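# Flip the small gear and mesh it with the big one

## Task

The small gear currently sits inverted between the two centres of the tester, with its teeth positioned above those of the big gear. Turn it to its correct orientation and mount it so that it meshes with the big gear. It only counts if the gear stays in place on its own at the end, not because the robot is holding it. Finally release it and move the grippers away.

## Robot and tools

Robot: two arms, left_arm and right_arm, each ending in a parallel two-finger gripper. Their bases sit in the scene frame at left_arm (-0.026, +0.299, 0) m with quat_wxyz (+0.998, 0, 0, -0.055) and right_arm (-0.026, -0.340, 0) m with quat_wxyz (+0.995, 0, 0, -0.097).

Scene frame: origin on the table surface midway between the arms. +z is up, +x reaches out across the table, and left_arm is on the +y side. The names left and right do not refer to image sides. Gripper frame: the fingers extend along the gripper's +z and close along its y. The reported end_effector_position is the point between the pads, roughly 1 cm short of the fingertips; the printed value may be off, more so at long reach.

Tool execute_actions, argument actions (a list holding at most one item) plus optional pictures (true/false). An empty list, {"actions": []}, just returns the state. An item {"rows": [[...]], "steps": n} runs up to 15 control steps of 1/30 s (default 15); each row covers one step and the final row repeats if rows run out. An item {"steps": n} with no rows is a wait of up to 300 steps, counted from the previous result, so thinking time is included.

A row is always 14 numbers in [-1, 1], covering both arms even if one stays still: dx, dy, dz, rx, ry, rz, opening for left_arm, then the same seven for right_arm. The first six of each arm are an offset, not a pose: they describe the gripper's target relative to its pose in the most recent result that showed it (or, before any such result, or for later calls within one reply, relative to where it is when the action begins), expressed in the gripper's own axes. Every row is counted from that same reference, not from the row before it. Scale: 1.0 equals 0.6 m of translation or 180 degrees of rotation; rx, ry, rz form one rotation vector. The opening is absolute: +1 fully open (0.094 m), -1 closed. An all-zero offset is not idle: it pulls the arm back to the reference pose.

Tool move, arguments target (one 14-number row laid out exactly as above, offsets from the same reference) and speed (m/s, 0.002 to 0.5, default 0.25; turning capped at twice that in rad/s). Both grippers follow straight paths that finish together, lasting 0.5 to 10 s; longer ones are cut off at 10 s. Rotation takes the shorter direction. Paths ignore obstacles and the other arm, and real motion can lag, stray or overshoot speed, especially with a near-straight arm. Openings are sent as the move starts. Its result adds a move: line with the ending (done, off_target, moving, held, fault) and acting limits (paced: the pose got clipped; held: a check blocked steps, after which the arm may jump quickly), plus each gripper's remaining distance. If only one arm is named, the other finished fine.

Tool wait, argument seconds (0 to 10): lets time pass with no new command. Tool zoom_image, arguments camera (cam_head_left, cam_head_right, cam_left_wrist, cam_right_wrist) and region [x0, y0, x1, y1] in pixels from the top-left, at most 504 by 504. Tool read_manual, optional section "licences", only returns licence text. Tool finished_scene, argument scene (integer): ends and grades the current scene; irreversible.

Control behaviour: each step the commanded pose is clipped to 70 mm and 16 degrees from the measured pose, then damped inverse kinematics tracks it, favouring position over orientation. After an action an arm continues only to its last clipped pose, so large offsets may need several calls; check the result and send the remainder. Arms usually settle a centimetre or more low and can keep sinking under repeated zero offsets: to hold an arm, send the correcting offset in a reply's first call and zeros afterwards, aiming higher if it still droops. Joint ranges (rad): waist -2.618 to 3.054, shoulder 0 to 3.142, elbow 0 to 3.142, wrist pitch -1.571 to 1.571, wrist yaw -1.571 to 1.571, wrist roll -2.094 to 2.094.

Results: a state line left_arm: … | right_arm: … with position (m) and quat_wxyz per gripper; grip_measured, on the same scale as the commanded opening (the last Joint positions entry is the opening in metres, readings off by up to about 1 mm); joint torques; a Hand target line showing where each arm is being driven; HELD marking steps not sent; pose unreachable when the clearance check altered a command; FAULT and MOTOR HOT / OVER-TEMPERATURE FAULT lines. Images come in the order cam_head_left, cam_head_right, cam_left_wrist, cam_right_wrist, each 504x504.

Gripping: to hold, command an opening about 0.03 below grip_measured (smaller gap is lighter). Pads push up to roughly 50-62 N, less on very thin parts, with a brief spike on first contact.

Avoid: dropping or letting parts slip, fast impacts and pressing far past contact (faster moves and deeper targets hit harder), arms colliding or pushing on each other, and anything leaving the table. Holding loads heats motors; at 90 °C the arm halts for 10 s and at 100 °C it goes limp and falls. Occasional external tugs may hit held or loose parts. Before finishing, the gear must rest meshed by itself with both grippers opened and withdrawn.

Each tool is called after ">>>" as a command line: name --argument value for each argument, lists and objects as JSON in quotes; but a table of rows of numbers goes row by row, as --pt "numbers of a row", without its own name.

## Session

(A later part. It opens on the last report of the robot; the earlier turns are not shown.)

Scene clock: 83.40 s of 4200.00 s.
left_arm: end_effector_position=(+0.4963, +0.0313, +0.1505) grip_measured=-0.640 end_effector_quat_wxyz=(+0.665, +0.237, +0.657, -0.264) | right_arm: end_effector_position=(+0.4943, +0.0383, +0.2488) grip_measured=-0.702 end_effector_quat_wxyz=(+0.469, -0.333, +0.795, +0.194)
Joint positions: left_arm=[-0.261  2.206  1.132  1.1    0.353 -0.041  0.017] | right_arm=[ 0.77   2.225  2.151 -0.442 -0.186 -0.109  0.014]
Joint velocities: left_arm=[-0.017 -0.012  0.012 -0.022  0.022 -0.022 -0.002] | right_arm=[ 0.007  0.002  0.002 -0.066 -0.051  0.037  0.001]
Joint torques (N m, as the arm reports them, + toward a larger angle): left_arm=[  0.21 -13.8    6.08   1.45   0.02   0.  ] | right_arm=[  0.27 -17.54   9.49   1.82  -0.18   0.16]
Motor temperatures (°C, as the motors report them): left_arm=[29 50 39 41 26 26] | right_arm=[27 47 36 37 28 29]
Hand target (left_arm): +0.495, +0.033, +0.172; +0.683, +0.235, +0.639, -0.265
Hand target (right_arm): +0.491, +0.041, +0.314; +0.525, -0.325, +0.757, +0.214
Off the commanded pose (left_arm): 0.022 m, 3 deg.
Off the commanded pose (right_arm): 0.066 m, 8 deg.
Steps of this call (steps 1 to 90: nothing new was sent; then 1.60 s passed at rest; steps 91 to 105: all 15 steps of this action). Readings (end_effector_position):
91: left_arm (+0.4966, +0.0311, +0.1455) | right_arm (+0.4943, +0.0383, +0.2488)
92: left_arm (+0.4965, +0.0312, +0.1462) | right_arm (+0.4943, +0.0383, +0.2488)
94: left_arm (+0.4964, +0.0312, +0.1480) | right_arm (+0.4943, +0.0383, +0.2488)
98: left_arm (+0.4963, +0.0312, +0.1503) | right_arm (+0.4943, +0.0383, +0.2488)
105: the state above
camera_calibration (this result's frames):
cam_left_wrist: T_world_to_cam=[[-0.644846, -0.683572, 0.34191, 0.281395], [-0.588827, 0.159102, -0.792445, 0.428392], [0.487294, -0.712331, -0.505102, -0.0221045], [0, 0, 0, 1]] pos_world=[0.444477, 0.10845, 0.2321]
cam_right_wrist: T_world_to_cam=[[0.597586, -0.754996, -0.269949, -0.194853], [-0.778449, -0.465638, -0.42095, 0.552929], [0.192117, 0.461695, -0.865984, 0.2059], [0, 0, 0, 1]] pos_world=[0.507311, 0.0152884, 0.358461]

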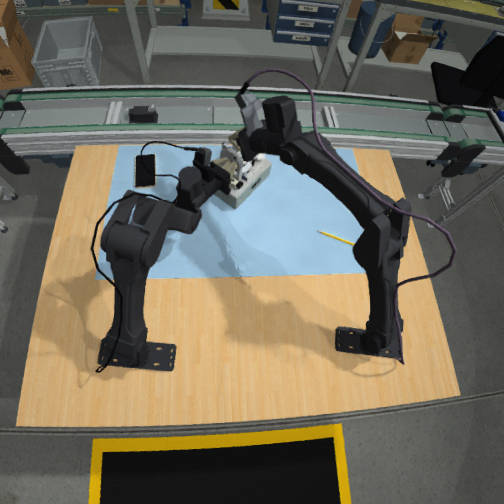

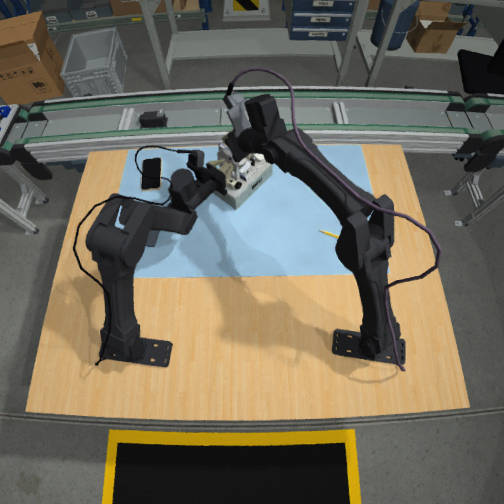

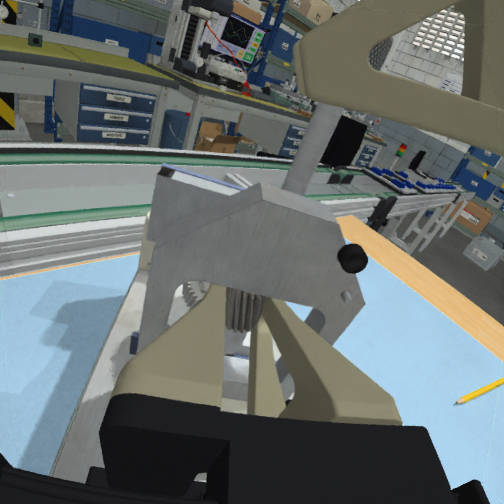

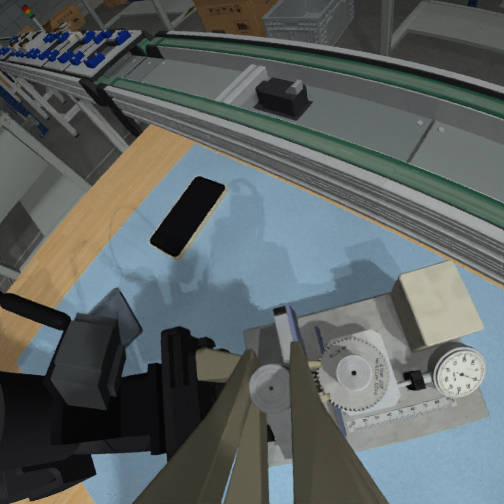

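>>> execute_actions --actions '[{"rows":[[-0.036,0,-0.01,0,-0.018,0.008,-0.7,-0.1,0.006,-0.045,0,-0.045,-0.005,-0.75],[-0.036,0,-0.016,0,-0.018,0.008,-0.7,-0.1,0.006,-0.045,0,-0.045,-0.005,-0.75],[-0.036,0,-0.022,0,-0.018,0.008,-0.7,-0.1,0.006,-0.045,0,-0.045,-0.005,-0.75],[-0.036,0,-0.028,0,-0.018,0.008,-0.7,-0.1,0.006,-0.045,0,-0.045,-0.005,-0.75],[-0.036,0,-0.034,0,-0.018,0.008,-0.7,-0.1,0.006,-0.045,0,-0.045,-0.005,-0.75],[-0.036,0,-0.04,0,-0.018,0.008,-0.7,-0.1,0.006,-0.045,0,-0.045,-0.005,-0.75],[-0.036,0,-0.046,0,-0.018,0.008,-0.7,-0.1,0.006,-0.045,0,-0.045,-0.005,-0.75],[-0.036,0,-0.052,0,-0.018,0.008,-0.7,-0.1,0.006,-0.045,0,-0.045,-0.005,-0.75],[-0.036,0,-0.058,0,-0.018,0.008,-0.7,-0.1,0.006,-0.045,0,-0.045,-0.005,-0.75],[-0.036,0,-0.064,0,-0.018,0.008,-0.7,-0.1,0.006,-0.045,0,-0.045,-0.005,-0.75],[-0.036,0,-0.07,0,-0.018,0.008,-0.7,-0.1,0.006,-0.045,0,-0.045,-0.005,-0.75]]}]'

Scene clock: 94.97 s of 4200.00 s.
left_arm: end_effector_position=(+0.4695, +0.0579, +0.1502) grip_measured=-0.640 end_effector_quat_wxyz=(+0.668, +0.231, +0.658, -0.259) | right_arm: end_effector_position=(+0.4943, +0.0383, +0.2488) grip_measured=-0.702 end_effector_quat_wxyz=(+0.469, -0.333, +0.795, +0.194)
Joint positions: left_arm=[-0.228  2.119  0.961  1.186  0.37  -0.042  0.017] | right_arm=[ 0.77   2.225  2.151 -0.442 -0.186 -0.109  0.014]
Joint velocities: left_arm=[ 0.017 -0.037 -0.051  0.022  0.037 -0.007 -0.001] | right_arm=[-0.012  0.002 -0.007 -0.037 -0.066 -0.022 -0.   ]
Joint torques (N m, as the arm reports them, + toward a larger angle): left_arm=[  0.52 -12.78   5.21   1.45   0.2    0.04] | right_arm=[  0.26 -17.55   9.48   1.82  -0.18   0.16]
Motor temperatures (°C, as the motors report them): left_arm=[29 52 38 42 26 26] | right_arm=[27 49 37 38 28 29]
Hand target (left_arm): +0.465, +0.059, +0.171; +0.687, +0.238, +0.635, -0.262
Hand target (right_arm): +0.491, +0.041, +0.314; +0.525, -0.325, +0.757, +0.214
Off the commanded pose (left_arm): 0.021 m, 4 deg.
Off the commanded pose (right_arm): 0.066 m, 8 deg.
Steps of this call (steps 1 to 90: nothing new was sent; then 8.07 s passed at rest; steps 91 to 105: all 15 steps of this action). Readings (end_effector_position):
91: left_arm (+0.4961, +0.0316, +0.1503) | right_arm (+0.4943, +0.0383, +0.2488)
92: left_arm (+0.4951, +0.0320, +0.1504) | right_arm (+0.4943, +0.0383, +0.2488)
94: left_arm (+0.4911, +0.0338, +0.1495) | right_arm (+0.4943, +0.0383, +0.2488)
98: left_arm (+0.4811, +0.0425, +0.1477) | right_arm (+0.4943, +0.0383, +0.2488)
105: the state above
camera_calibration (this result's frames):
cam_left_wrist: T_world_to_cam=[[-0.634461, -0.69334, 0.341671, 0.278169], [-0.590372, 0.149359, -0.793192, 0.40955], [0.49892, -0.704962, -0.504091, 0.00373767], [0, 0, 0, 1]] pos_world=[0.41641, 0.134331, 0.231694]
cam_right_wrist: T_world_to_cam=[[0.597586, -0.754996, -0.269949, -0.194853], [-0.778449, -0.465638, -0.42095, 0.552929], [0.192117, 0.461695, -0.865984, 0.2059], [0, 0, 0, 1]] pos_world=[0.507311, 0.0152884, 0.358461]

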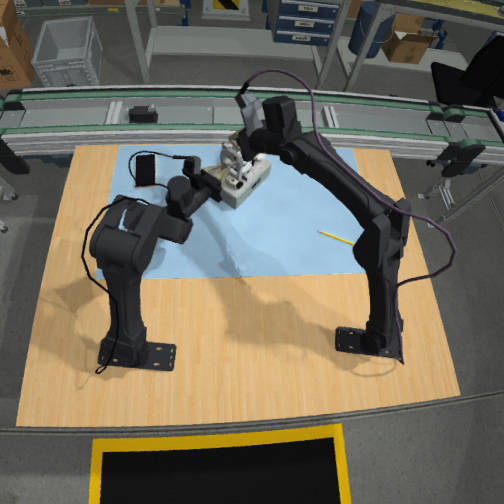

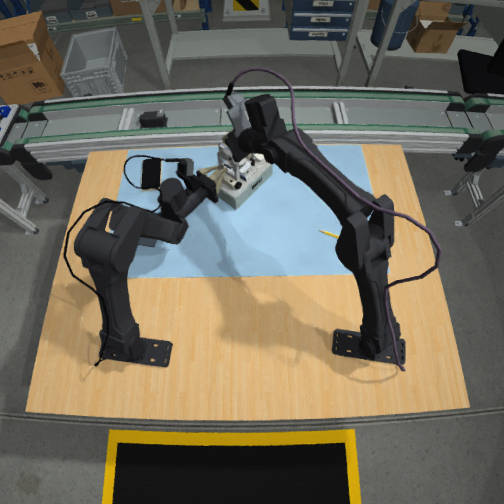

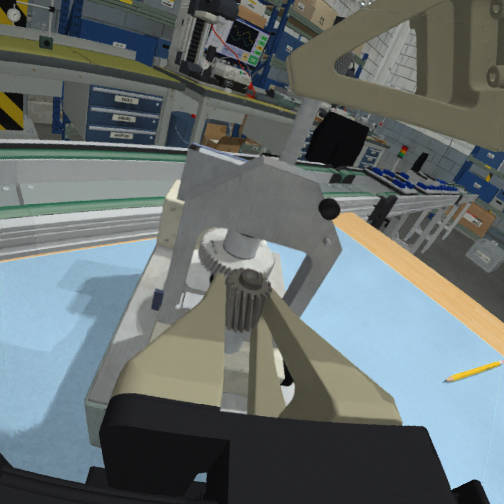

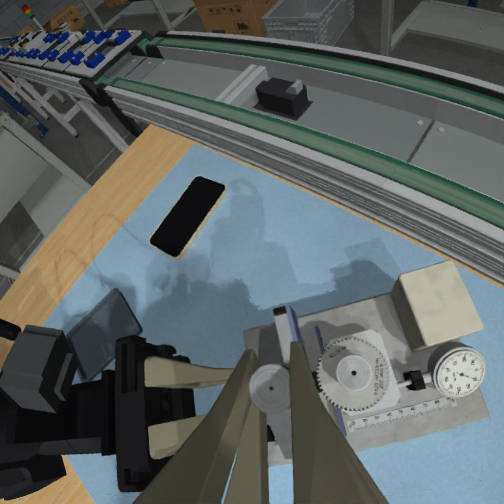

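>>> execute_actions --actions '[{"rows":[[-0.036,0,-0.01,0,-0.01,0,-0.7,-0.085,0,-0.04,0,-0.04,0,-0.75],[-0.036,0,-0.02,0,-0.01,0,-0.7,-0.07,0,-0.033,0,-0.04,0,-0.75],[-0.036,0,-0.03,0,-0.01,0,-0.7,-0.055,0,-0.026,0,-0.03,0,-0.75],[-0.036,0,-0.04,0,-0.01,0,-0.7,-0.04,0,-0.02,0,-0.03,0,-0.75],[-0.036,0,-0.05,0,-0.01,0,-0.7,-0.025,0,-0.012,0,-0.03,0,-0.75],[-0.036,0,-0.06,0,-0.01,0,-0.7,-0.01,0,-0.005,0,-0.02,0,-0.75],[-0.036,0,-0.06,0,-0.01,0,-0.7,0,0,0,0,-0.02,0,-0.75],[-0.036,0,-0.06,0,-0.01,0,-0.7,0.01,0,0.005,0,-0.02,0,-0.75],[-0.036,0,-0.06,0,-0.01,0,-0.7,0.02,0,0.01,0,-0.02,0,-0.75]]}]' --pictures false

>>> execute_actions --actions '[{"rows":[[-0.02,0,0,0,0,0,-0.7,-0.01,0,0,0,0,0,-0.3]],"steps":8}]' --pictures false

>>> move --target '[-0.22,-0.1,-0.03,0,0,-0.49,-0.7,0.1,0.08,-0.38,0,-0.14,0,-0.3]' --speed 0.15

>>> move --target '[0,0,0,0,0,0,-0.7,0,0,0,0,0,0.5,-0.3]'

Scene clock: 115.50 s of 4200.00 s.
left_arm: end_effector_position=(+0.4463, +0.0807, +0.1551) grip_measured=-0.640 end_effector_quat_wxyz=(+0.665, +0.224, +0.664, -0.258) | right_arm: end_effector_position=(+0.4950, +0.0390, +0.2254) grip_measured=-0.702 end_effector_quat_wxyz=(+0.483, -0.331, +0.786, +0.198)
Joint positions: left_arm=[-0.195  2.02   0.827  1.211  0.391 -0.052  0.017] | right_arm=[ 0.769  2.195  1.978 -0.264 -0.189 -0.107  0.014]
Joint velocities: left_arm=[-0.012  0.002  0.012 -0.007  0.007 -0.037 -0.001] | right_arm=[-0.002 -0.007 -0.051  0.066 -0.022 -0.007 -0.001]
Joint torques (N m, as the arm reports them, + toward a larger angle): left_arm=[  0.42 -11.54   4.8    1.52   0.18  -0.02] | right_arm=[ -0.27 -15.06   4.77   1.65  -0.14   0.08]
Motor temperatures (°C, as the motors report them): left_arm=[29 51 36 43 26 26] | right_arm=[27 51 37 38 28 29]
Hand target (left_arm): +0.442, +0.082, +0.170; +0.678, +0.228, +0.648, -0.262
Hand target (right_arm): +0.494, +0.038, +0.235; +0.493, -0.327, +0.780, +0.204
Off the commanded pose (left_arm): 0.016 m, 3 deg.
Off the commanded pose (right_arm): 0.010 m, 2 deg.
Steps of this call (steps 1 to 90: nothing new was sent; then 17.03 s passed at rest; steps 91 to 105: all 15 steps of this action). Readings (end_effector_position):
91: left_arm (+0.4684, +0.0575, +0.1546) | right_arm (+0.4943, +0.0383, +0.2488)
92: left_arm (+0.4673, +0.0581, +0.1545) | right_arm (+0.4943, +0.0383, +0.2477)
94: left_arm (+0.4615, +0.0620, +0.1553) | right_arm (+0.4944, +0.0384, +0.2436)
98: left_arm (+0.4481, +0.0759, +0.1553) | right_arm (+0.4949, +0.0392, +0.2252)
105: the state above

Scene clock: 115.77 s of 4200.00 s.
left_arm: end_effector_position=(+0.4458, +0.0809, +0.1523) grip_measured=-0.640 end_effector_quat_wxyz=(+0.655, +0.223, +0.674, -0.259) | right_arm: end_effector_position=(+0.4953, +0.0392, +0.2243) grip_measured=-0.302 end_effector_quat_wxyz=(+0.481, -0.331, +0.787, +0.198)
Joint positions: left_arm=[-0.195  2.005  0.827  1.168  0.391 -0.052  0.017] | right_arm=[ 0.769  2.199  1.986 -0.272 -0.189 -0.107  0.033]
Joint velocities: left_arm=[-0.012  0.007 -0.017 -0.037 -0.007 -0.022 -0.   ] | right_arm=[ 0.017  0.002 -0.012 -0.066  0.022 -0.037 -0.001]
Joint torques (N m, as the arm reports them, + toward a larger angle): left_arm=[  0.06 -11.64   6.81   1.24   0.03  -0.02] | right_arm=[  0.22 -12.76   7.97   1.43  -0.01   0.01]
Motor temperatures (°C, as the motors report them): left_arm=[29 51 36 43 26 26] | right_arm=[27 51 37 38 28 29]
Hand target (left_arm): +0.446, +0.081, +0.167; +0.665, +0.224, +0.664, -0.258
Hand target (right_arm): +0.497, +0.041, +0.231; +0.484, -0.331, +0.786, +0.198
Off the commanded pose (left_arm): 0.015 m, 2 deg.
Off the commanded pose (right_arm): 0.007 m, 0 deg.
Steps of this call (steps 1 to 8: all 8 steps of this action). Readings (end_effector_position):
1: left_arm (+0.4462, +0.0807, +0.1547) | right_arm (+0.4950, +0.0390, +0.2256)
2: left_arm (+0.4461, +0.0808, +0.1539) | right_arm (+0.4951, +0.0391, +0.2258)
4: left_arm (+0.4459, +0.0808, +0.1533) | right_arm (+0.4954, +0.0393, +0.2258)
8: the state above

Scene clock: 121.67 s of 4200.00 s.
left_arm: end_effector_position=(+0.4009, +0.0512, +0.2546) grip_measured=-0.640 end_effector_quat_wxyz=(+0.269, -0.326, +0.659, -0.622) | right_arm: end_effector_position=(+0.3038, -0.0891, +0.2681) grip_measured=-0.302 end_effector_quat_wxyz=(+0.632, -0.281, +0.673, +0.263)
Joint positions: left_arm=[-0.323  1.578  0.898  0.596  0.269 -1.599  0.017] | right_arm=[ 0.737  1.231  0.652  0.514 -0.247 -0.017  0.033]
Joint velocities: left_arm=[-0.022 -0.007  0.012  0.022 -0.022 -0.037  0.   ] | right_arm=[-0.012  0.002  0.012  0.007 -0.066  0.051 -0.001]
Joint torques (N m, as the arm reports them, + toward a larger angle): left_arm=[-0.85 -9.45 10.72  1.34 -0.11  0.08] | right_arm=[-0.74 -6.1   4.64  1.71 -0.1   0.04]
Motor temperatures (°C, as the motors report them): left_arm=[29 50 37 43 26 26] | right_arm=[27 49 36 38 28 29]
Hand target (left_arm): +0.400, +0.050, +0.284; +0.287, -0.312, +0.642, -0.639
Hand target (right_arm): +0.301, -0.093, +0.274; +0.640, -0.278, +0.665, +0.266
Off the commanded pose (left_arm): 0.031 m, 4 deg.
Off the commanded pose (right_arm): 0.008 m, 1 deg.
move: off_target (left_arm)
camera_calibration (this result's frames):
cam_left_wrist: T_world_to_cam=[[0.273808, 0.239621, 0.931457, -0.367748], [-0.912662, -0.24082, 0.330234, 0.315938], [0.303444, -0.940525, 0.152754, 0.00902112], [0, 0, 0, 1]] pos_world=[0.386299, 0.172689, 0.23683]
cam_right_wrist: T_world_to_cam=[[0.686891, -0.663448, -0.296677, -0.183838], [-0.593201, -0.275976, -0.756274, 0.403925], [0.419872, 0.695467, -0.583124, 0.193811], [0, 0, 0, 1]] pos_world=[0.28451, -0.145282, 0.363953]

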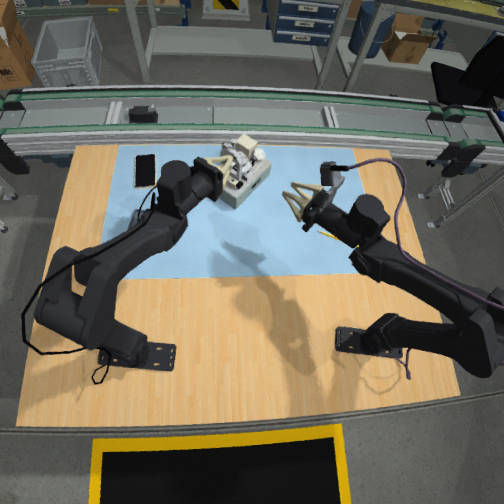

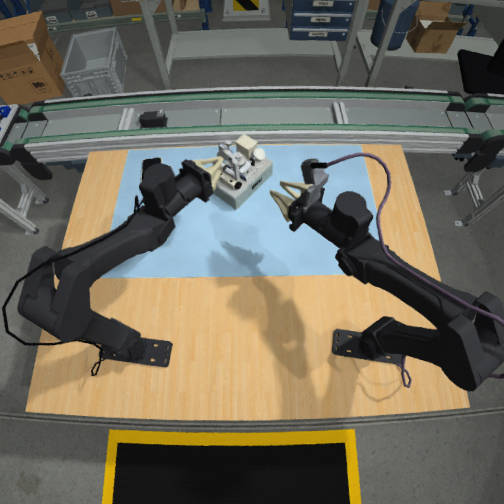

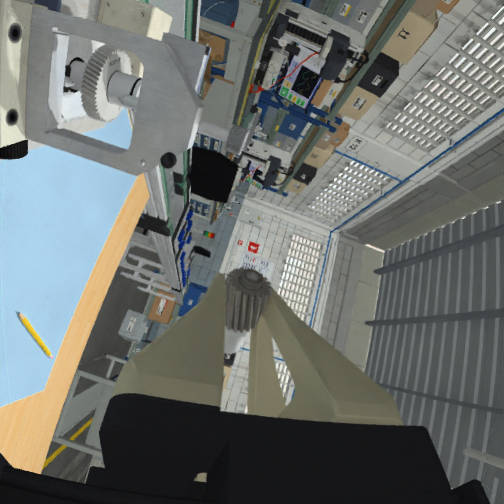

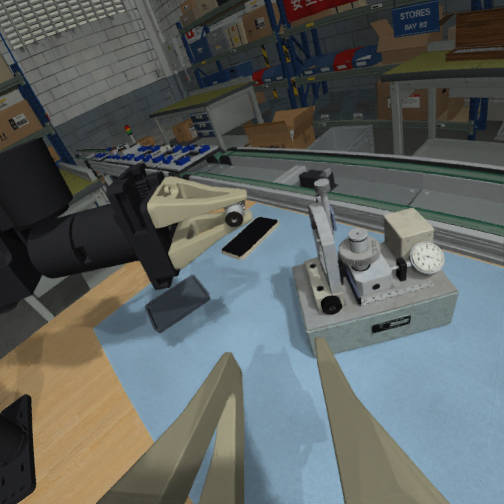

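Scene clock: 125.37 s of 4200.00 s.
left_arm: end_effector_position=(+0.4007, +0.0512, +0.2529) grip_measured=-0.640 end_effector_quat_wxyz=(+0.266, -0.329, +0.660, -0.620) | right_arm: end_effector_position=(+0.3038, -0.0891, +0.2681) grip_measured=-0.302 end_effector_quat_wxyz=(+0.262, +0.276, +0.675, +0.633)
Joint positions: left_arm=[-0.323  1.578  0.898  0.589  0.269 -1.603  0.017] | right_arm=[ 0.737  1.231  0.652  0.514 -0.247  1.551  0.033]
Joint velocities: left_arm=[-0.007  0.007  0.002 -0.037 -0.066  0.037  0.   ] | right_arm=[ 0.002  0.017 -0.002 -0.007 -0.095  0.037 -0.001]
Joint torques (N m, as the arm reports them, + toward a larger angle): left_arm=[-0.06 -7.49  7.95  1.39  0.01  0.04] | right_arm=[-0.05 -3.98  5.62  1.61  0.    0.  ]
Motor temperatures (°C, as the motors report them): left_arm=[29 49 37 43 26 26] | right_arm=[27 47 35 38 28 29]
Hand target (left_arm): +0.401, +0.051, +0.255; +0.269, -0.326, +0.659, -0.622
Hand target (right_arm): +0.304, -0.089, +0.268; +0.261, +0.277, +0.674, +0.633
Off the commanded pose (left_arm): 0.002 m, 1 deg.
Off the commanded pose (right_arm): 0.000 m, 0 deg.
move: done
camera_calibration (this result's frames):
cam_left_wrist: T_world_to_cam=[[0.282356, 0.23986, 0.928839, -0.368872], [-0.909471, -0.241094, 0.338727, 0.31299], [0.305184, -0.940394, 0.150072, 0.00936695], [0, 0, 0, 1]] pos_world=[0.385949, 0.172746, 0.235199]
cam_right_wrist: T_world_to_cam=[[-0.229102, 0.184939, -0.955672, 0.346711], [-0.950823, 0.16772, 0.260397, 0.279581], [0.208443, 0.968332, 0.137419, 0.0892091], [0, 0, 0, 1]] pos_world=[0.326669, -0.197396, 0.246281]

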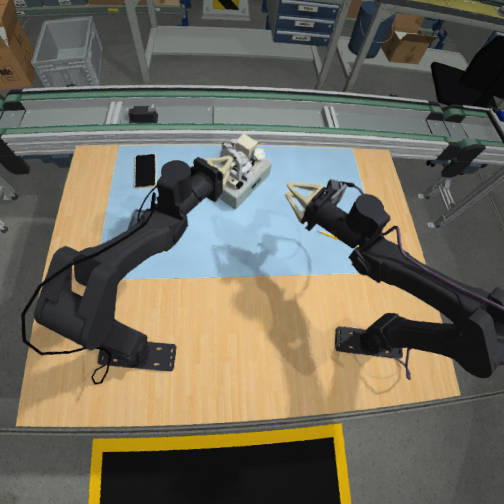

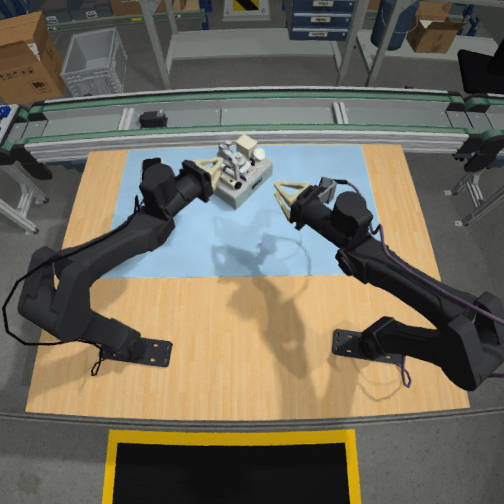

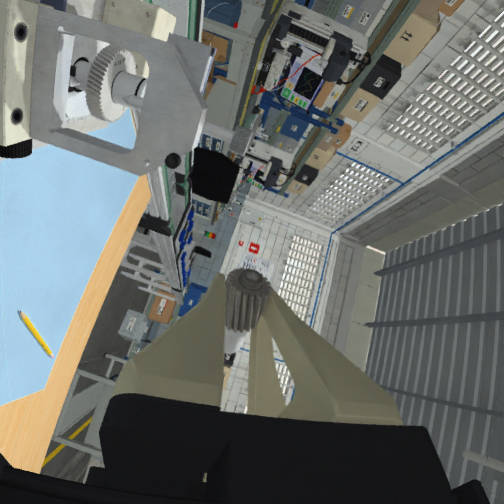

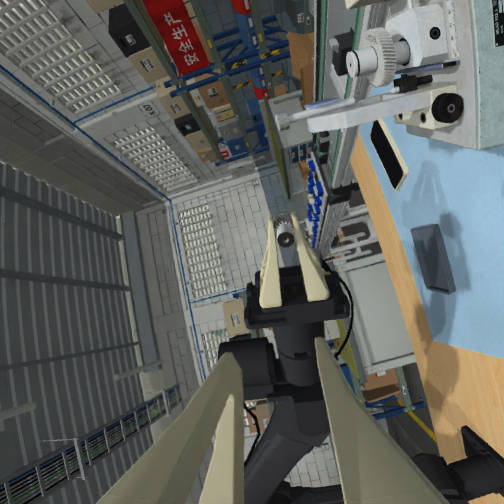

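>>> move --target '[0,-0.005,0,0,0,0,-0.7,0.023,0,0.185,0,0.14,0,-0.3]' --speed 0.12

>>> zoom_image --camera "cam_head_right" --region '[180,130,280,230]'

Scene clock: 132.87 s of 4200.00 s.
left_arm: end_effector_position=(+0.4003, +0.0514, +0.2481) grip_measured=-0.640 end_effector_quat_wxyz=(+0.261, -0.335, +0.664, -0.615) | right_arm: end_effector_position=(+0.3658, +0.0011, +0.2526) grip_measured=-0.302 end_effector_quat_wxyz=(+0.101, +0.141, +0.718, +0.674)
Joint positions: left_arm=[-0.323  1.578  0.898  0.569  0.269 -1.607  0.017] | right_arm=[ 0.674  1.783  1.117  0.568 -0.745  1.55   0.033]
Joint velocities: left_arm=[-0.002 -0.002  0.002  0.081 -0.022 -0.051 -0.001] | right_arm=[-0.002 -0.012 -0.012 -0.037 -0.037 -0.051 -0.   ]
Joint torques (N m, as the arm reports them, + toward a larger angle): left_arm=[-0.06 -7.71  8.63  1.33  0.02 -0.02] | right_arm=[-0.73 -8.37  7.51  1.42 -0.16 -0.13]
Motor temperatures (°C, as the motors report them): left_arm=[29 47 38 43 26 26] | right_arm=[27 44 35 38 28 29]
Hand target (left_arm): +0.401, +0.051, +0.256; +0.266, -0.329, +0.660, -0.620
Hand target (right_arm): +0.371, +0.001, +0.262; +0.108, +0.131, +0.716, +0.678
Off the commanded pose (left_arm): 0.008 m, 1 deg.
Off the commanded pose (right_arm): 0.011 m, 2 deg.
After step 90, 2.20 s passed at rest.
move: off_target (right_arm)
camera_calibration (this result's frames):
cam_left_wrist: T_world_to_cam=[[0.301443, 0.235225, 0.924014, -0.370561], [-0.902176, -0.24325, 0.356243, 0.307097], [0.308563, -0.941009, 0.138888, 0.0118686], [0, 0, 0, 1]] pos_world=[0.385096, 0.173035, 0.231354]
cam_right_wrist: T_world_to_cam=[[-0.332583, 0.0788516, -0.939772, 0.363424], [-0.919244, -0.249704, 0.304366, 0.305259], [-0.210665, 0.965106, 0.155531, 0.139746], [0, 0, 0, 1]] pos_world=[0.430915, -0.0873018, 0.22689]

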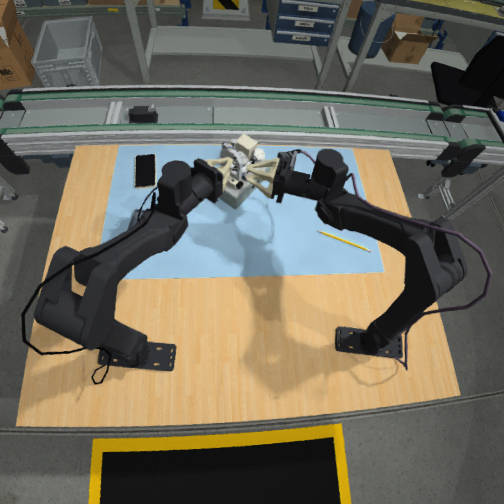

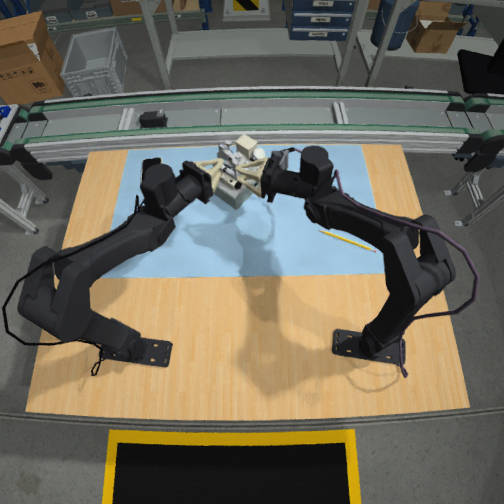

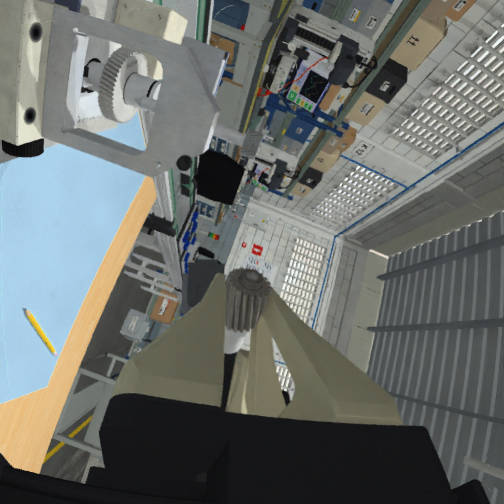

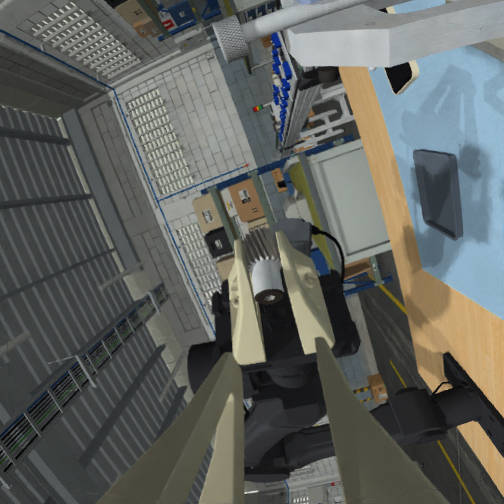

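Region (180, 130, 280, 230) of cam_head_right's 504x504 image, scaled by 5.040, with more detail than that image has.

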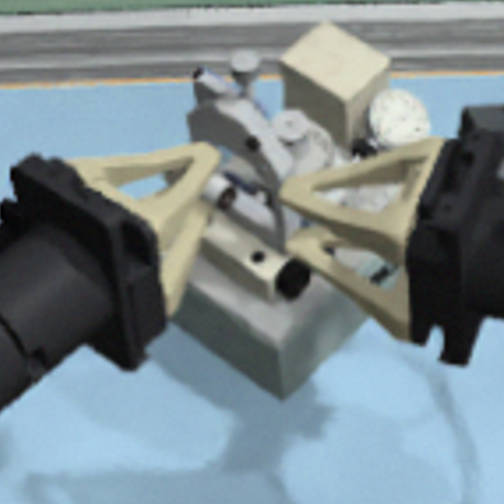

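>>> move --target '[0,-0.012,0,-0.008,0,0,-0.7,-0.008,0.012,0.05,0,0,0,-0.45]' --speed 0.03

>>> zoom_image --camera "cam_head_right" --region '[190,140,260,210]'

Scene clock: 138.77 s of 4200.00 s.
left_arm: end_effector_position=(+0.3973, +0.0528, +0.2272) grip_measured=-0.640 end_effector_quat_wxyz=(+0.239, -0.355, +0.685, -0.589) | right_arm: end_effector_position=(+0.3775, +0.0232, +0.2508) grip_measured=-0.448 end_effector_quat_wxyz=(+0.098, +0.144, +0.720, +0.672)
Joint positions: left_arm=[-0.323  1.578  0.898  0.481  0.269 -1.61   0.017] | right_arm=[ 0.709  1.858  1.21   0.545 -0.711  1.556  0.026]
Joint velocities: left_arm=[ 0.017 -0.012 -0.002 -0.081 -0.051  0.007  0.   ] | right_arm=[ 0.007  0.012 -0.017  0.022  0.007 -0.081  0.   ]
Joint torques (N m, as the arm reports them, + toward a larger angle): left_arm=[ 0.28 -8.96 11.01  1.32  0.07  0.08] | right_arm=[ 0.61 -9.05  7.34  1.37  0.04  0.  ]
Motor temperatures (°C, as the motors report them): left_arm=[29 47 38 43 26 26] | right_arm=[27 44 35 37 28 29]
Hand target (left_arm): +0.400, +0.052, +0.255; +0.256, -0.338, +0.672, -0.607
Hand target (right_arm): +0.380, +0.028, +0.258; +0.101, +0.141, +0.718, +0.674
Off the commanded pose (left_arm): 0.028 m, 4 deg.
Off the commanded pose (right_arm): 0.009 m, 0 deg.
After step 90, 1.57 s passed at rest.
move: off_target (left_arm)
camera_calibration (this result's frames):
cam_left_wrist: T_world_to_cam=[[0.37546, 0.203691, 0.904179, -0.373912], [-0.870634, -0.25704, 0.419436, 0.286019], [0.317845, -0.944691, 0.0808326, 0.0266891], [0, 0, 0, 1]] pos_world=[0.380924, 0.174894, 0.215959]
cam_right_wrist: T_world_to_cam=[[-0.340331, 0.0757972, -0.937246, 0.366186], [-0.916425, -0.249946, 0.312556, 0.318948], [-0.21057, 0.965288, 0.154527, 0.121356], [0, 0, 0, 1]] pos_world=[0.44247, -0.0651797, 0.224764]

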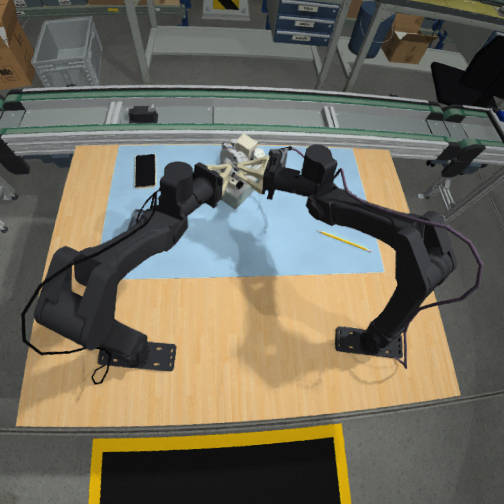

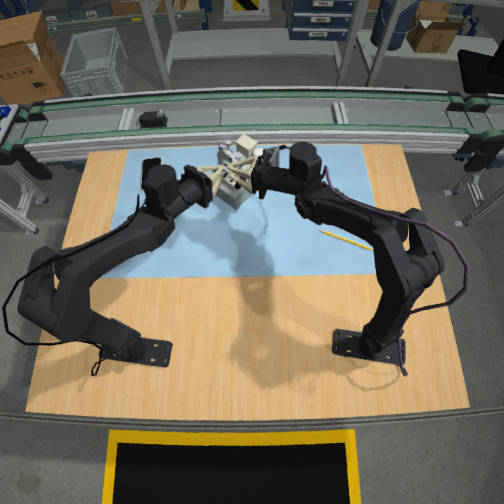

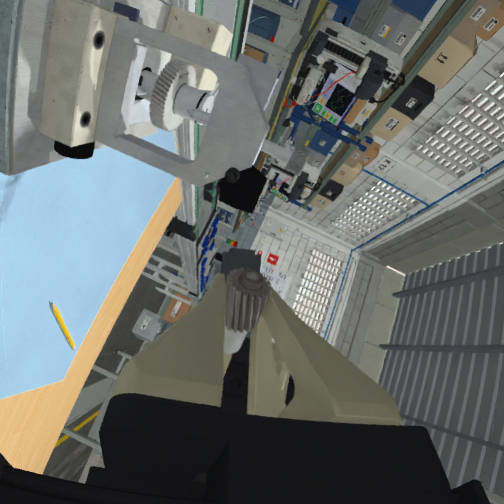

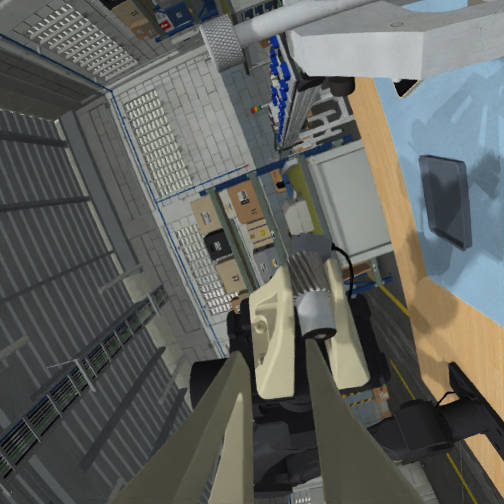

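Region (190, 140, 260, 210) of cam_head_right's 504x504 image, scaled by 7.200, with more detail than that image has.

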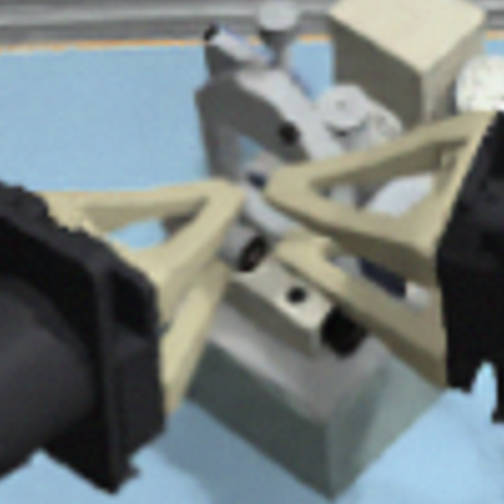

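>>> move --target '[0,-0.038,0,0.032,0,0,-0.7,0,0.01,0,0,0,0,-0.45]' --speed 0.03

Scene clock: 145.70 s of 4200.00 s.
left_arm: end_effector_position=(+0.4002, +0.0515, +0.2476) grip_measured=-0.640 end_effector_quat_wxyz=(+0.250, -0.346, +0.660, -0.619) | right_arm: end_effector_position=(+0.3775, +0.0231, +0.2492) grip_measured=-0.448 end_effector_quat_wxyz=(+0.096, +0.146, +0.721, +0.670)
Joint positions: left_arm=[-0.323  1.578  0.898  0.566  0.269 -1.639  0.017] | right_arm=[ 0.709  1.858  1.21   0.538 -0.71   1.557  0.026]
Joint velocities: left_arm=[ 0.007 -0.007 -0.007  0.022  0.007  0.007 -0.   ] | right_arm=[ 0.007 -0.022  0.002 -0.022  0.007 -0.007 -0.001]
Joint torques (N m, as the arm reports them, + toward a larger angle): left_arm=[ 0.   -6.96  7.27  1.58 -0.03  0.08] | right_arm=[ -0.03 -10.43   6.43   1.38  -0.05   0.  ]
Motor temperatures (°C, as the motors report them): left_arm=[29 46 39 43 26 26] | right_arm=[27 43 35 37 28 29]
Hand target (left_arm): +0.402, +0.052, +0.249; +0.257, -0.342, +0.655, -0.623
Hand target (right_arm): +0.378, +0.024, +0.257; +0.098, +0.144, +0.720, +0.672
Off the commanded pose (left_arm): 0.003 m, 1 deg.
Off the commanded pose (right_arm): 0.008 m, 0 deg.
After step 90, 1.97 s passed at rest.
move: done
camera_calibration (this result's frames):
cam_left_wrist: T_world_to_cam=[[0.321398, 0.257724, 0.911198, -0.376013], [-0.892965, -0.237754, 0.382213, 0.296849], [0.315147, -0.93651, 0.153724, 0.00544807], [0, 0, 0, 1]] pos_world=[0.384208, 0.172587, 0.228325]
cam_right_wrist: T_world_to_cam=[[-0.346738, 0.0726983, -0.93514, 0.366705], [-0.914523, -0.247694, 0.319837, 0.316859], [-0.208377, 0.966107, 0.152369, 0.121446], [0, 0, 0, 1]] pos_world=[0.442232, -0.0655049, 0.223073]

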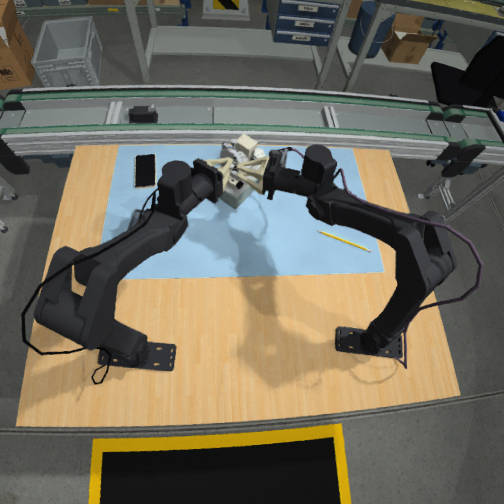

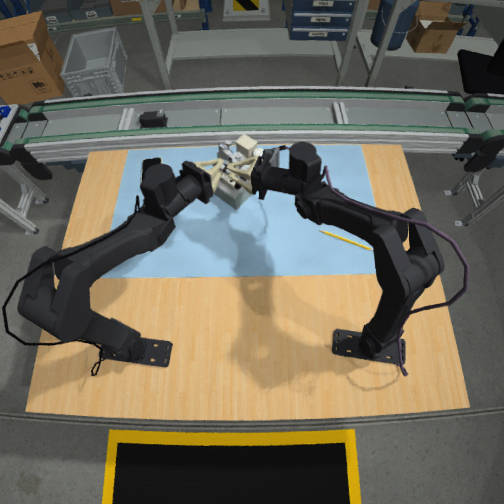

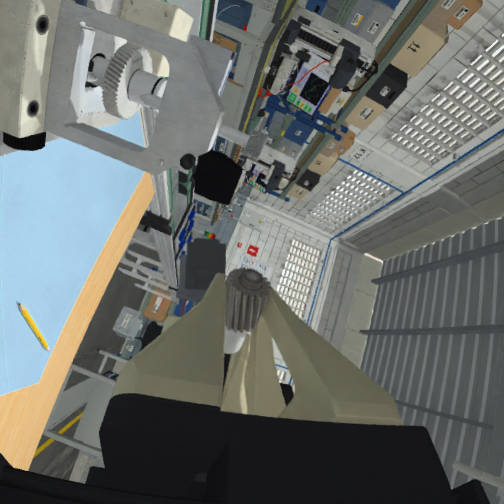

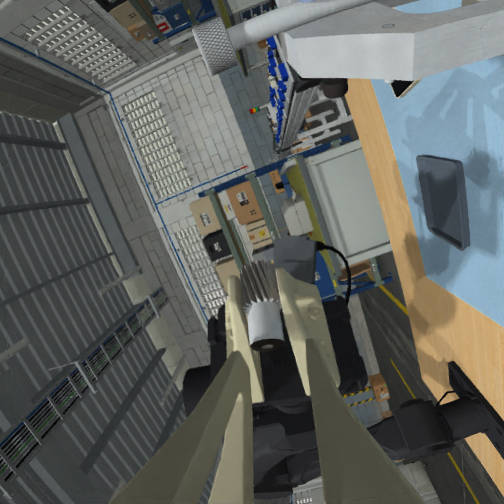

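>>> move --target '[0,-0.002,0,0.003,0,0,-0.7,-0.004,0.016,0.032,0,0,0,-0.45]' --speed 0.02

>>> zoom_image --camera "cam_head_right" --region '[190,140,260,210]'

Scene clock: 152.00 s of 4200.00 s.
left_arm: end_effector_position=(+0.4002, +0.0515, +0.2470) grip_measured=-0.640 end_effector_quat_wxyz=(+0.248, -0.349, +0.659, -0.619) | right_arm: end_effector_position=(+0.3840, +0.0359, +0.2508) grip_measured=-0.448 end_effector_quat_wxyz=(+0.093, +0.148, +0.722, +0.669)
Joint positions: left_arm=[-0.323  1.578  0.898  0.564  0.269 -1.646  0.017] | right_arm=[ 0.728  1.897  1.274  0.509 -0.692  1.562  0.026]
Joint velocities: left_arm=[ 0.002  0.002 -0.002  0.066 -0.022 -0.051 -0.   ] | right_arm=[ 0.002 -0.002 -0.007  0.007 -0.037 -0.037  0.002]
Joint torques (N m, as the arm reports them, + toward a larger angle): left_arm=[ 0.   -7.73  7.43  1.44  0.05  0.  ] | right_arm=[ 0.62 -9.39  7.61  1.42  0.02 -0.01]
Motor temperatures (°C, as the motors report them): left_arm=[29 46 39 43 26 26] | right_arm=[27 43 35 37 28 29]
Hand target (left_arm): +0.400, +0.051, +0.249; +0.252, -0.345, +0.657, -0.622
Hand target (right_arm): +0.387, +0.041, +0.257; +0.096, +0.146, +0.721, +0.670
Off the commanded pose (left_arm): 0.002 m, 1 deg.
Off the commanded pose (right_arm): 0.008 m, 0 deg.
After step 90, 2.00 s passed at rest.
move: done
camera_calibration (this result's frames):
cam_left_wrist: T_world_to_cam=[[0.326894, 0.261555, 0.908146, -0.377142], [-0.890386, -0.23687, 0.388722, 0.294329], [0.316785, -0.935672, 0.155454, 0.0044505], [0, 0, 0, 1]] pos_world=[0.383942, 0.172525, 0.227396]
cam_right_wrist: T_world_to_cam=[[-0.353292, 0.0705475, -0.932849, 0.371567], [-0.912069, -0.247812, 0.326681, 0.322803], [-0.208125, 0.966236, 0.151894, 0.110206], [0, 0, 0, 1]] pos_world=[0.448626, -0.0527041, 0.224423]

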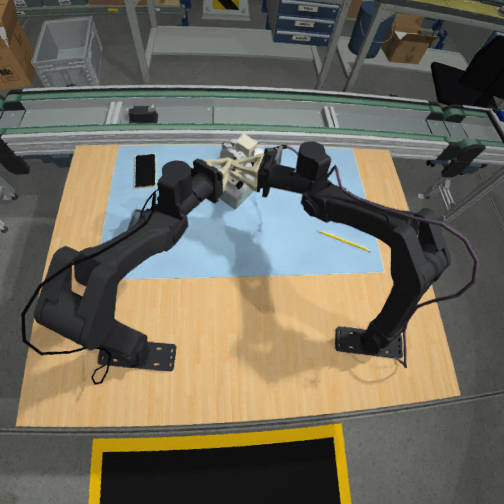

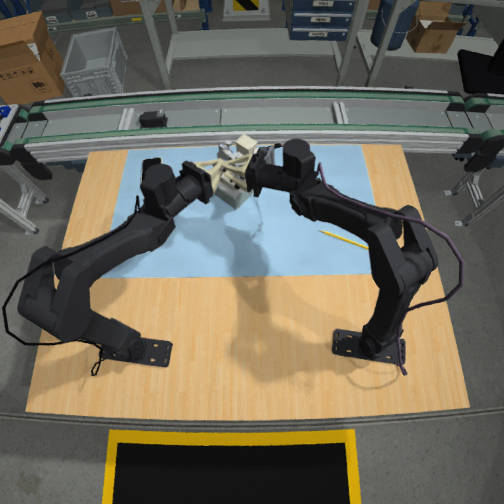

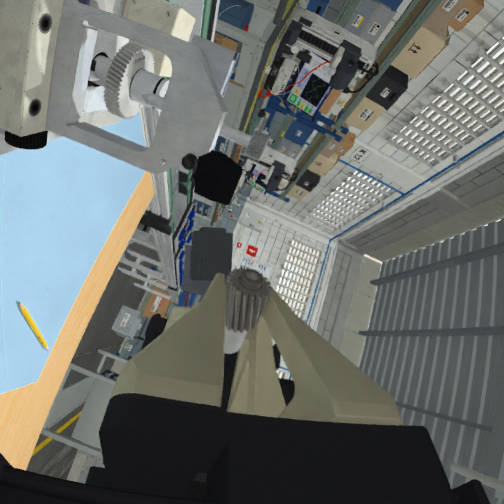

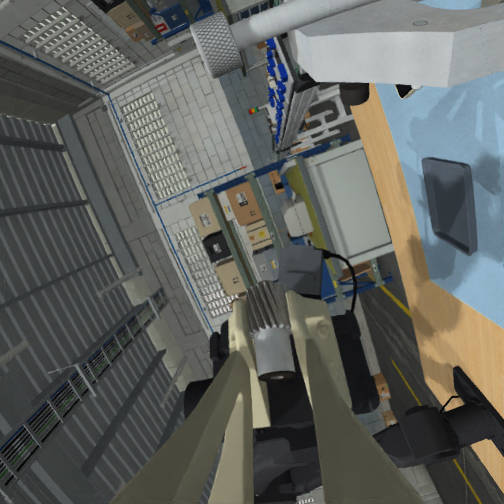

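Region (190, 140, 260, 210) of cam_head_right's 504x504 image, scaled by 7.200, with more detail than that image has.

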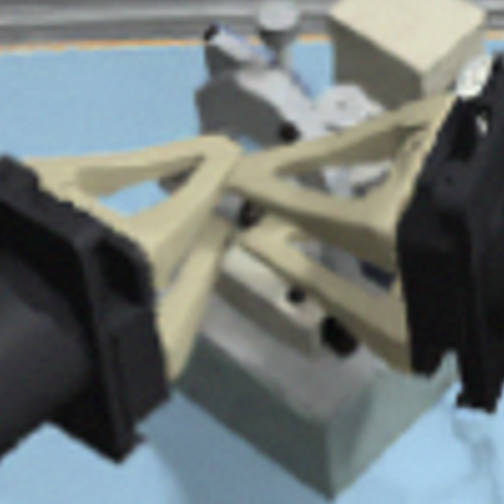

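>>> execute_actions --actions '[{"rows":[[0,-0.002,0,0.003,0,0,-0.7,0.004,0.011,0.01,0,0,0,-0.5],[0,-0.002,0,0.003,0,0,-0.7,0.004,0.011,0.01,0,0,0,-0.5],[0,-0.002,0,0.003,0,0,-0.7,0.004,0.011,0.01,0,0,0,-0.55],[0,-0.002,0,0.003,0,0,-0.7,0.004,0.011,0.01,0,0,0,-0.6],[0,-0.002,0,0.003,0,0,-0.7,0.004,0.011,0.01,0,0,0,-0.65],[0,-0.002,0,0.003,0,0,-0.7,0.004,0.011,0.01,0,0,0,-0.7],[0,-0.002,0,0.003,0,0,-0.7,0.004,0.011,0.01,0,0,0,-0.79]]}]'

>>> zoom_image --camera "cam_head_left" --region '[200,135,270,205]'

Scene clock: 161.67 s of 4200.00 s.
left_arm: end_effector_position=(+0.4005, +0.0514, +0.2444) grip_measured=-0.640 end_effector_quat_wxyz=(+0.244, -0.353, +0.659, -0.617) | right_arm: end_effector_position=(+0.3837, +0.0370, +0.2492) grip_measured=-0.733 end_effector_quat_wxyz=(+0.092, +0.152, +0.724, +0.667)
Joint positions: left_arm=[-0.323  1.582  0.898  0.56   0.269 -1.654  0.017] | right_arm=[ 0.732  1.897  1.274  0.502 -0.684  1.564  0.013]
Joint velocities: left_arm=[-0.002  0.002  0.007  0.051  0.037 -0.037 -0.001] | right_arm=[ 0.007 -0.012 -0.002  0.022 -0.037  0.007  0.001]
Joint torques (N m, as the arm reports them, + toward a larger angle): left_arm=[-0.17 -7.83  7.67  1.4   0.01  0.06] | right_arm=[ 0.82 -9.91  7.49  1.37  0.01  0.01]
Motor temperatures (°C, as the motors report them): left_arm=[29 45 39 44 26 26] | right_arm=[27 43 36 37 28 29]
Hand target (left_arm): +0.400, +0.052, +0.248; +0.249, -0.348, +0.656, -0.622
Hand target (right_arm): +0.384, +0.043, +0.257; +0.093, +0.148, +0.722, +0.669
Off the commanded pose (left_arm): 0.004 m, 1 deg.
Off the commanded pose (right_arm): 0.010 m, 1 deg.
Steps of this call (steps 1 to 90: nothing new was sent; then 6.17 s passed at rest; steps 91 to 105: all 15 steps of this action). Readings (end_effector_position):
91: left_arm (+0.4002, +0.0515, +0.2470) | right_arm (+0.3840, +0.0360, +0.2501)
92: left_arm (+0.4002, +0.0515, +0.2470) | right_arm (+0.3839, +0.0363, +0.2499)
94: left_arm (+0.4002, +0.0515, +0.2470) | right_arm (+0.3833, +0.0370, +0.2496)
98: left_arm (+0.4004, +0.0515, +0.2448) | right_arm (+0.3835, +0.0371, +0.2495)
105: the state above
camera_calibration (this result's frames):
cam_left_wrist: T_world_to_cam=[[0.337469, 0.26455, 0.903398, -0.378071], [-0.885323, -0.236912, 0.400094, 0.290819], [0.319871, -0.934819, 0.154262, 0.00369234], [0, 0, 0, 1]] pos_world=[0.383875, 0.172369, 0.224624]
cam_right_wrist: T_world_to_cam=[[-0.360324, 0.0685722, -0.930303, 0.372007], [-0.91053, -0.2426, 0.334784, 0.320499], [-0.202735, 0.9677, 0.149852, 0.107686], [0, 0, 0, 1]] pos_world=[0.447699, -0.051964, 0.222644]

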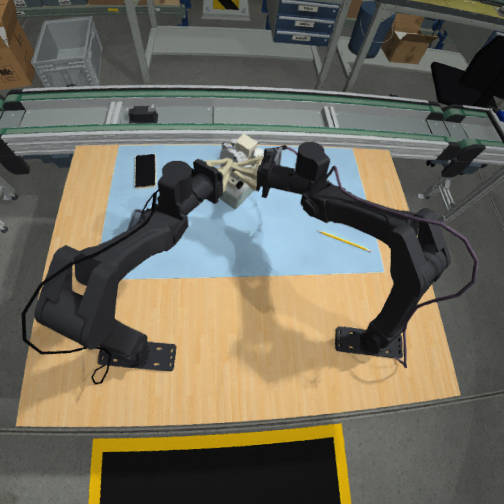

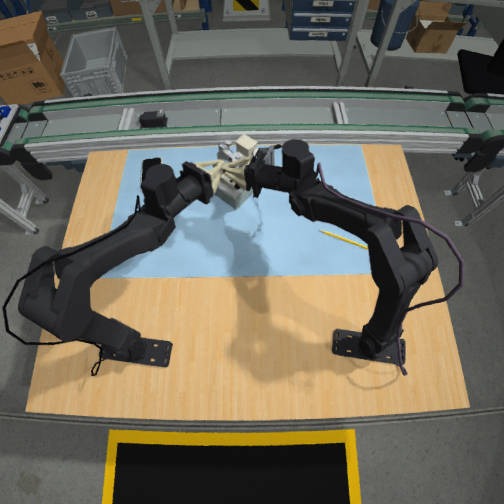

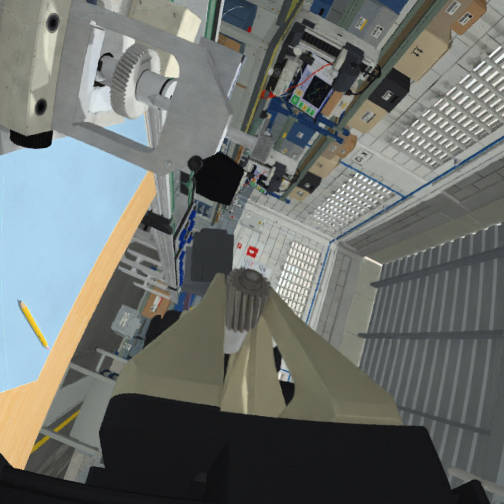

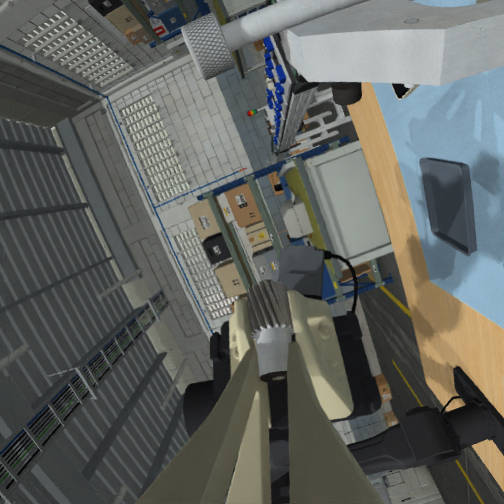

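Region (200, 135, 270, 205) of cam_head_left's 504x504 image, scaled by 7.200, with more detail than that image has.

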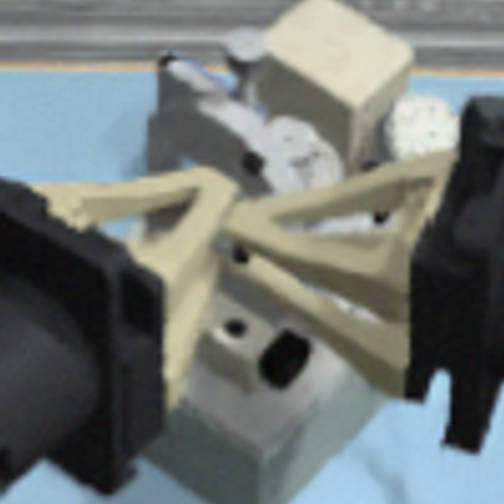

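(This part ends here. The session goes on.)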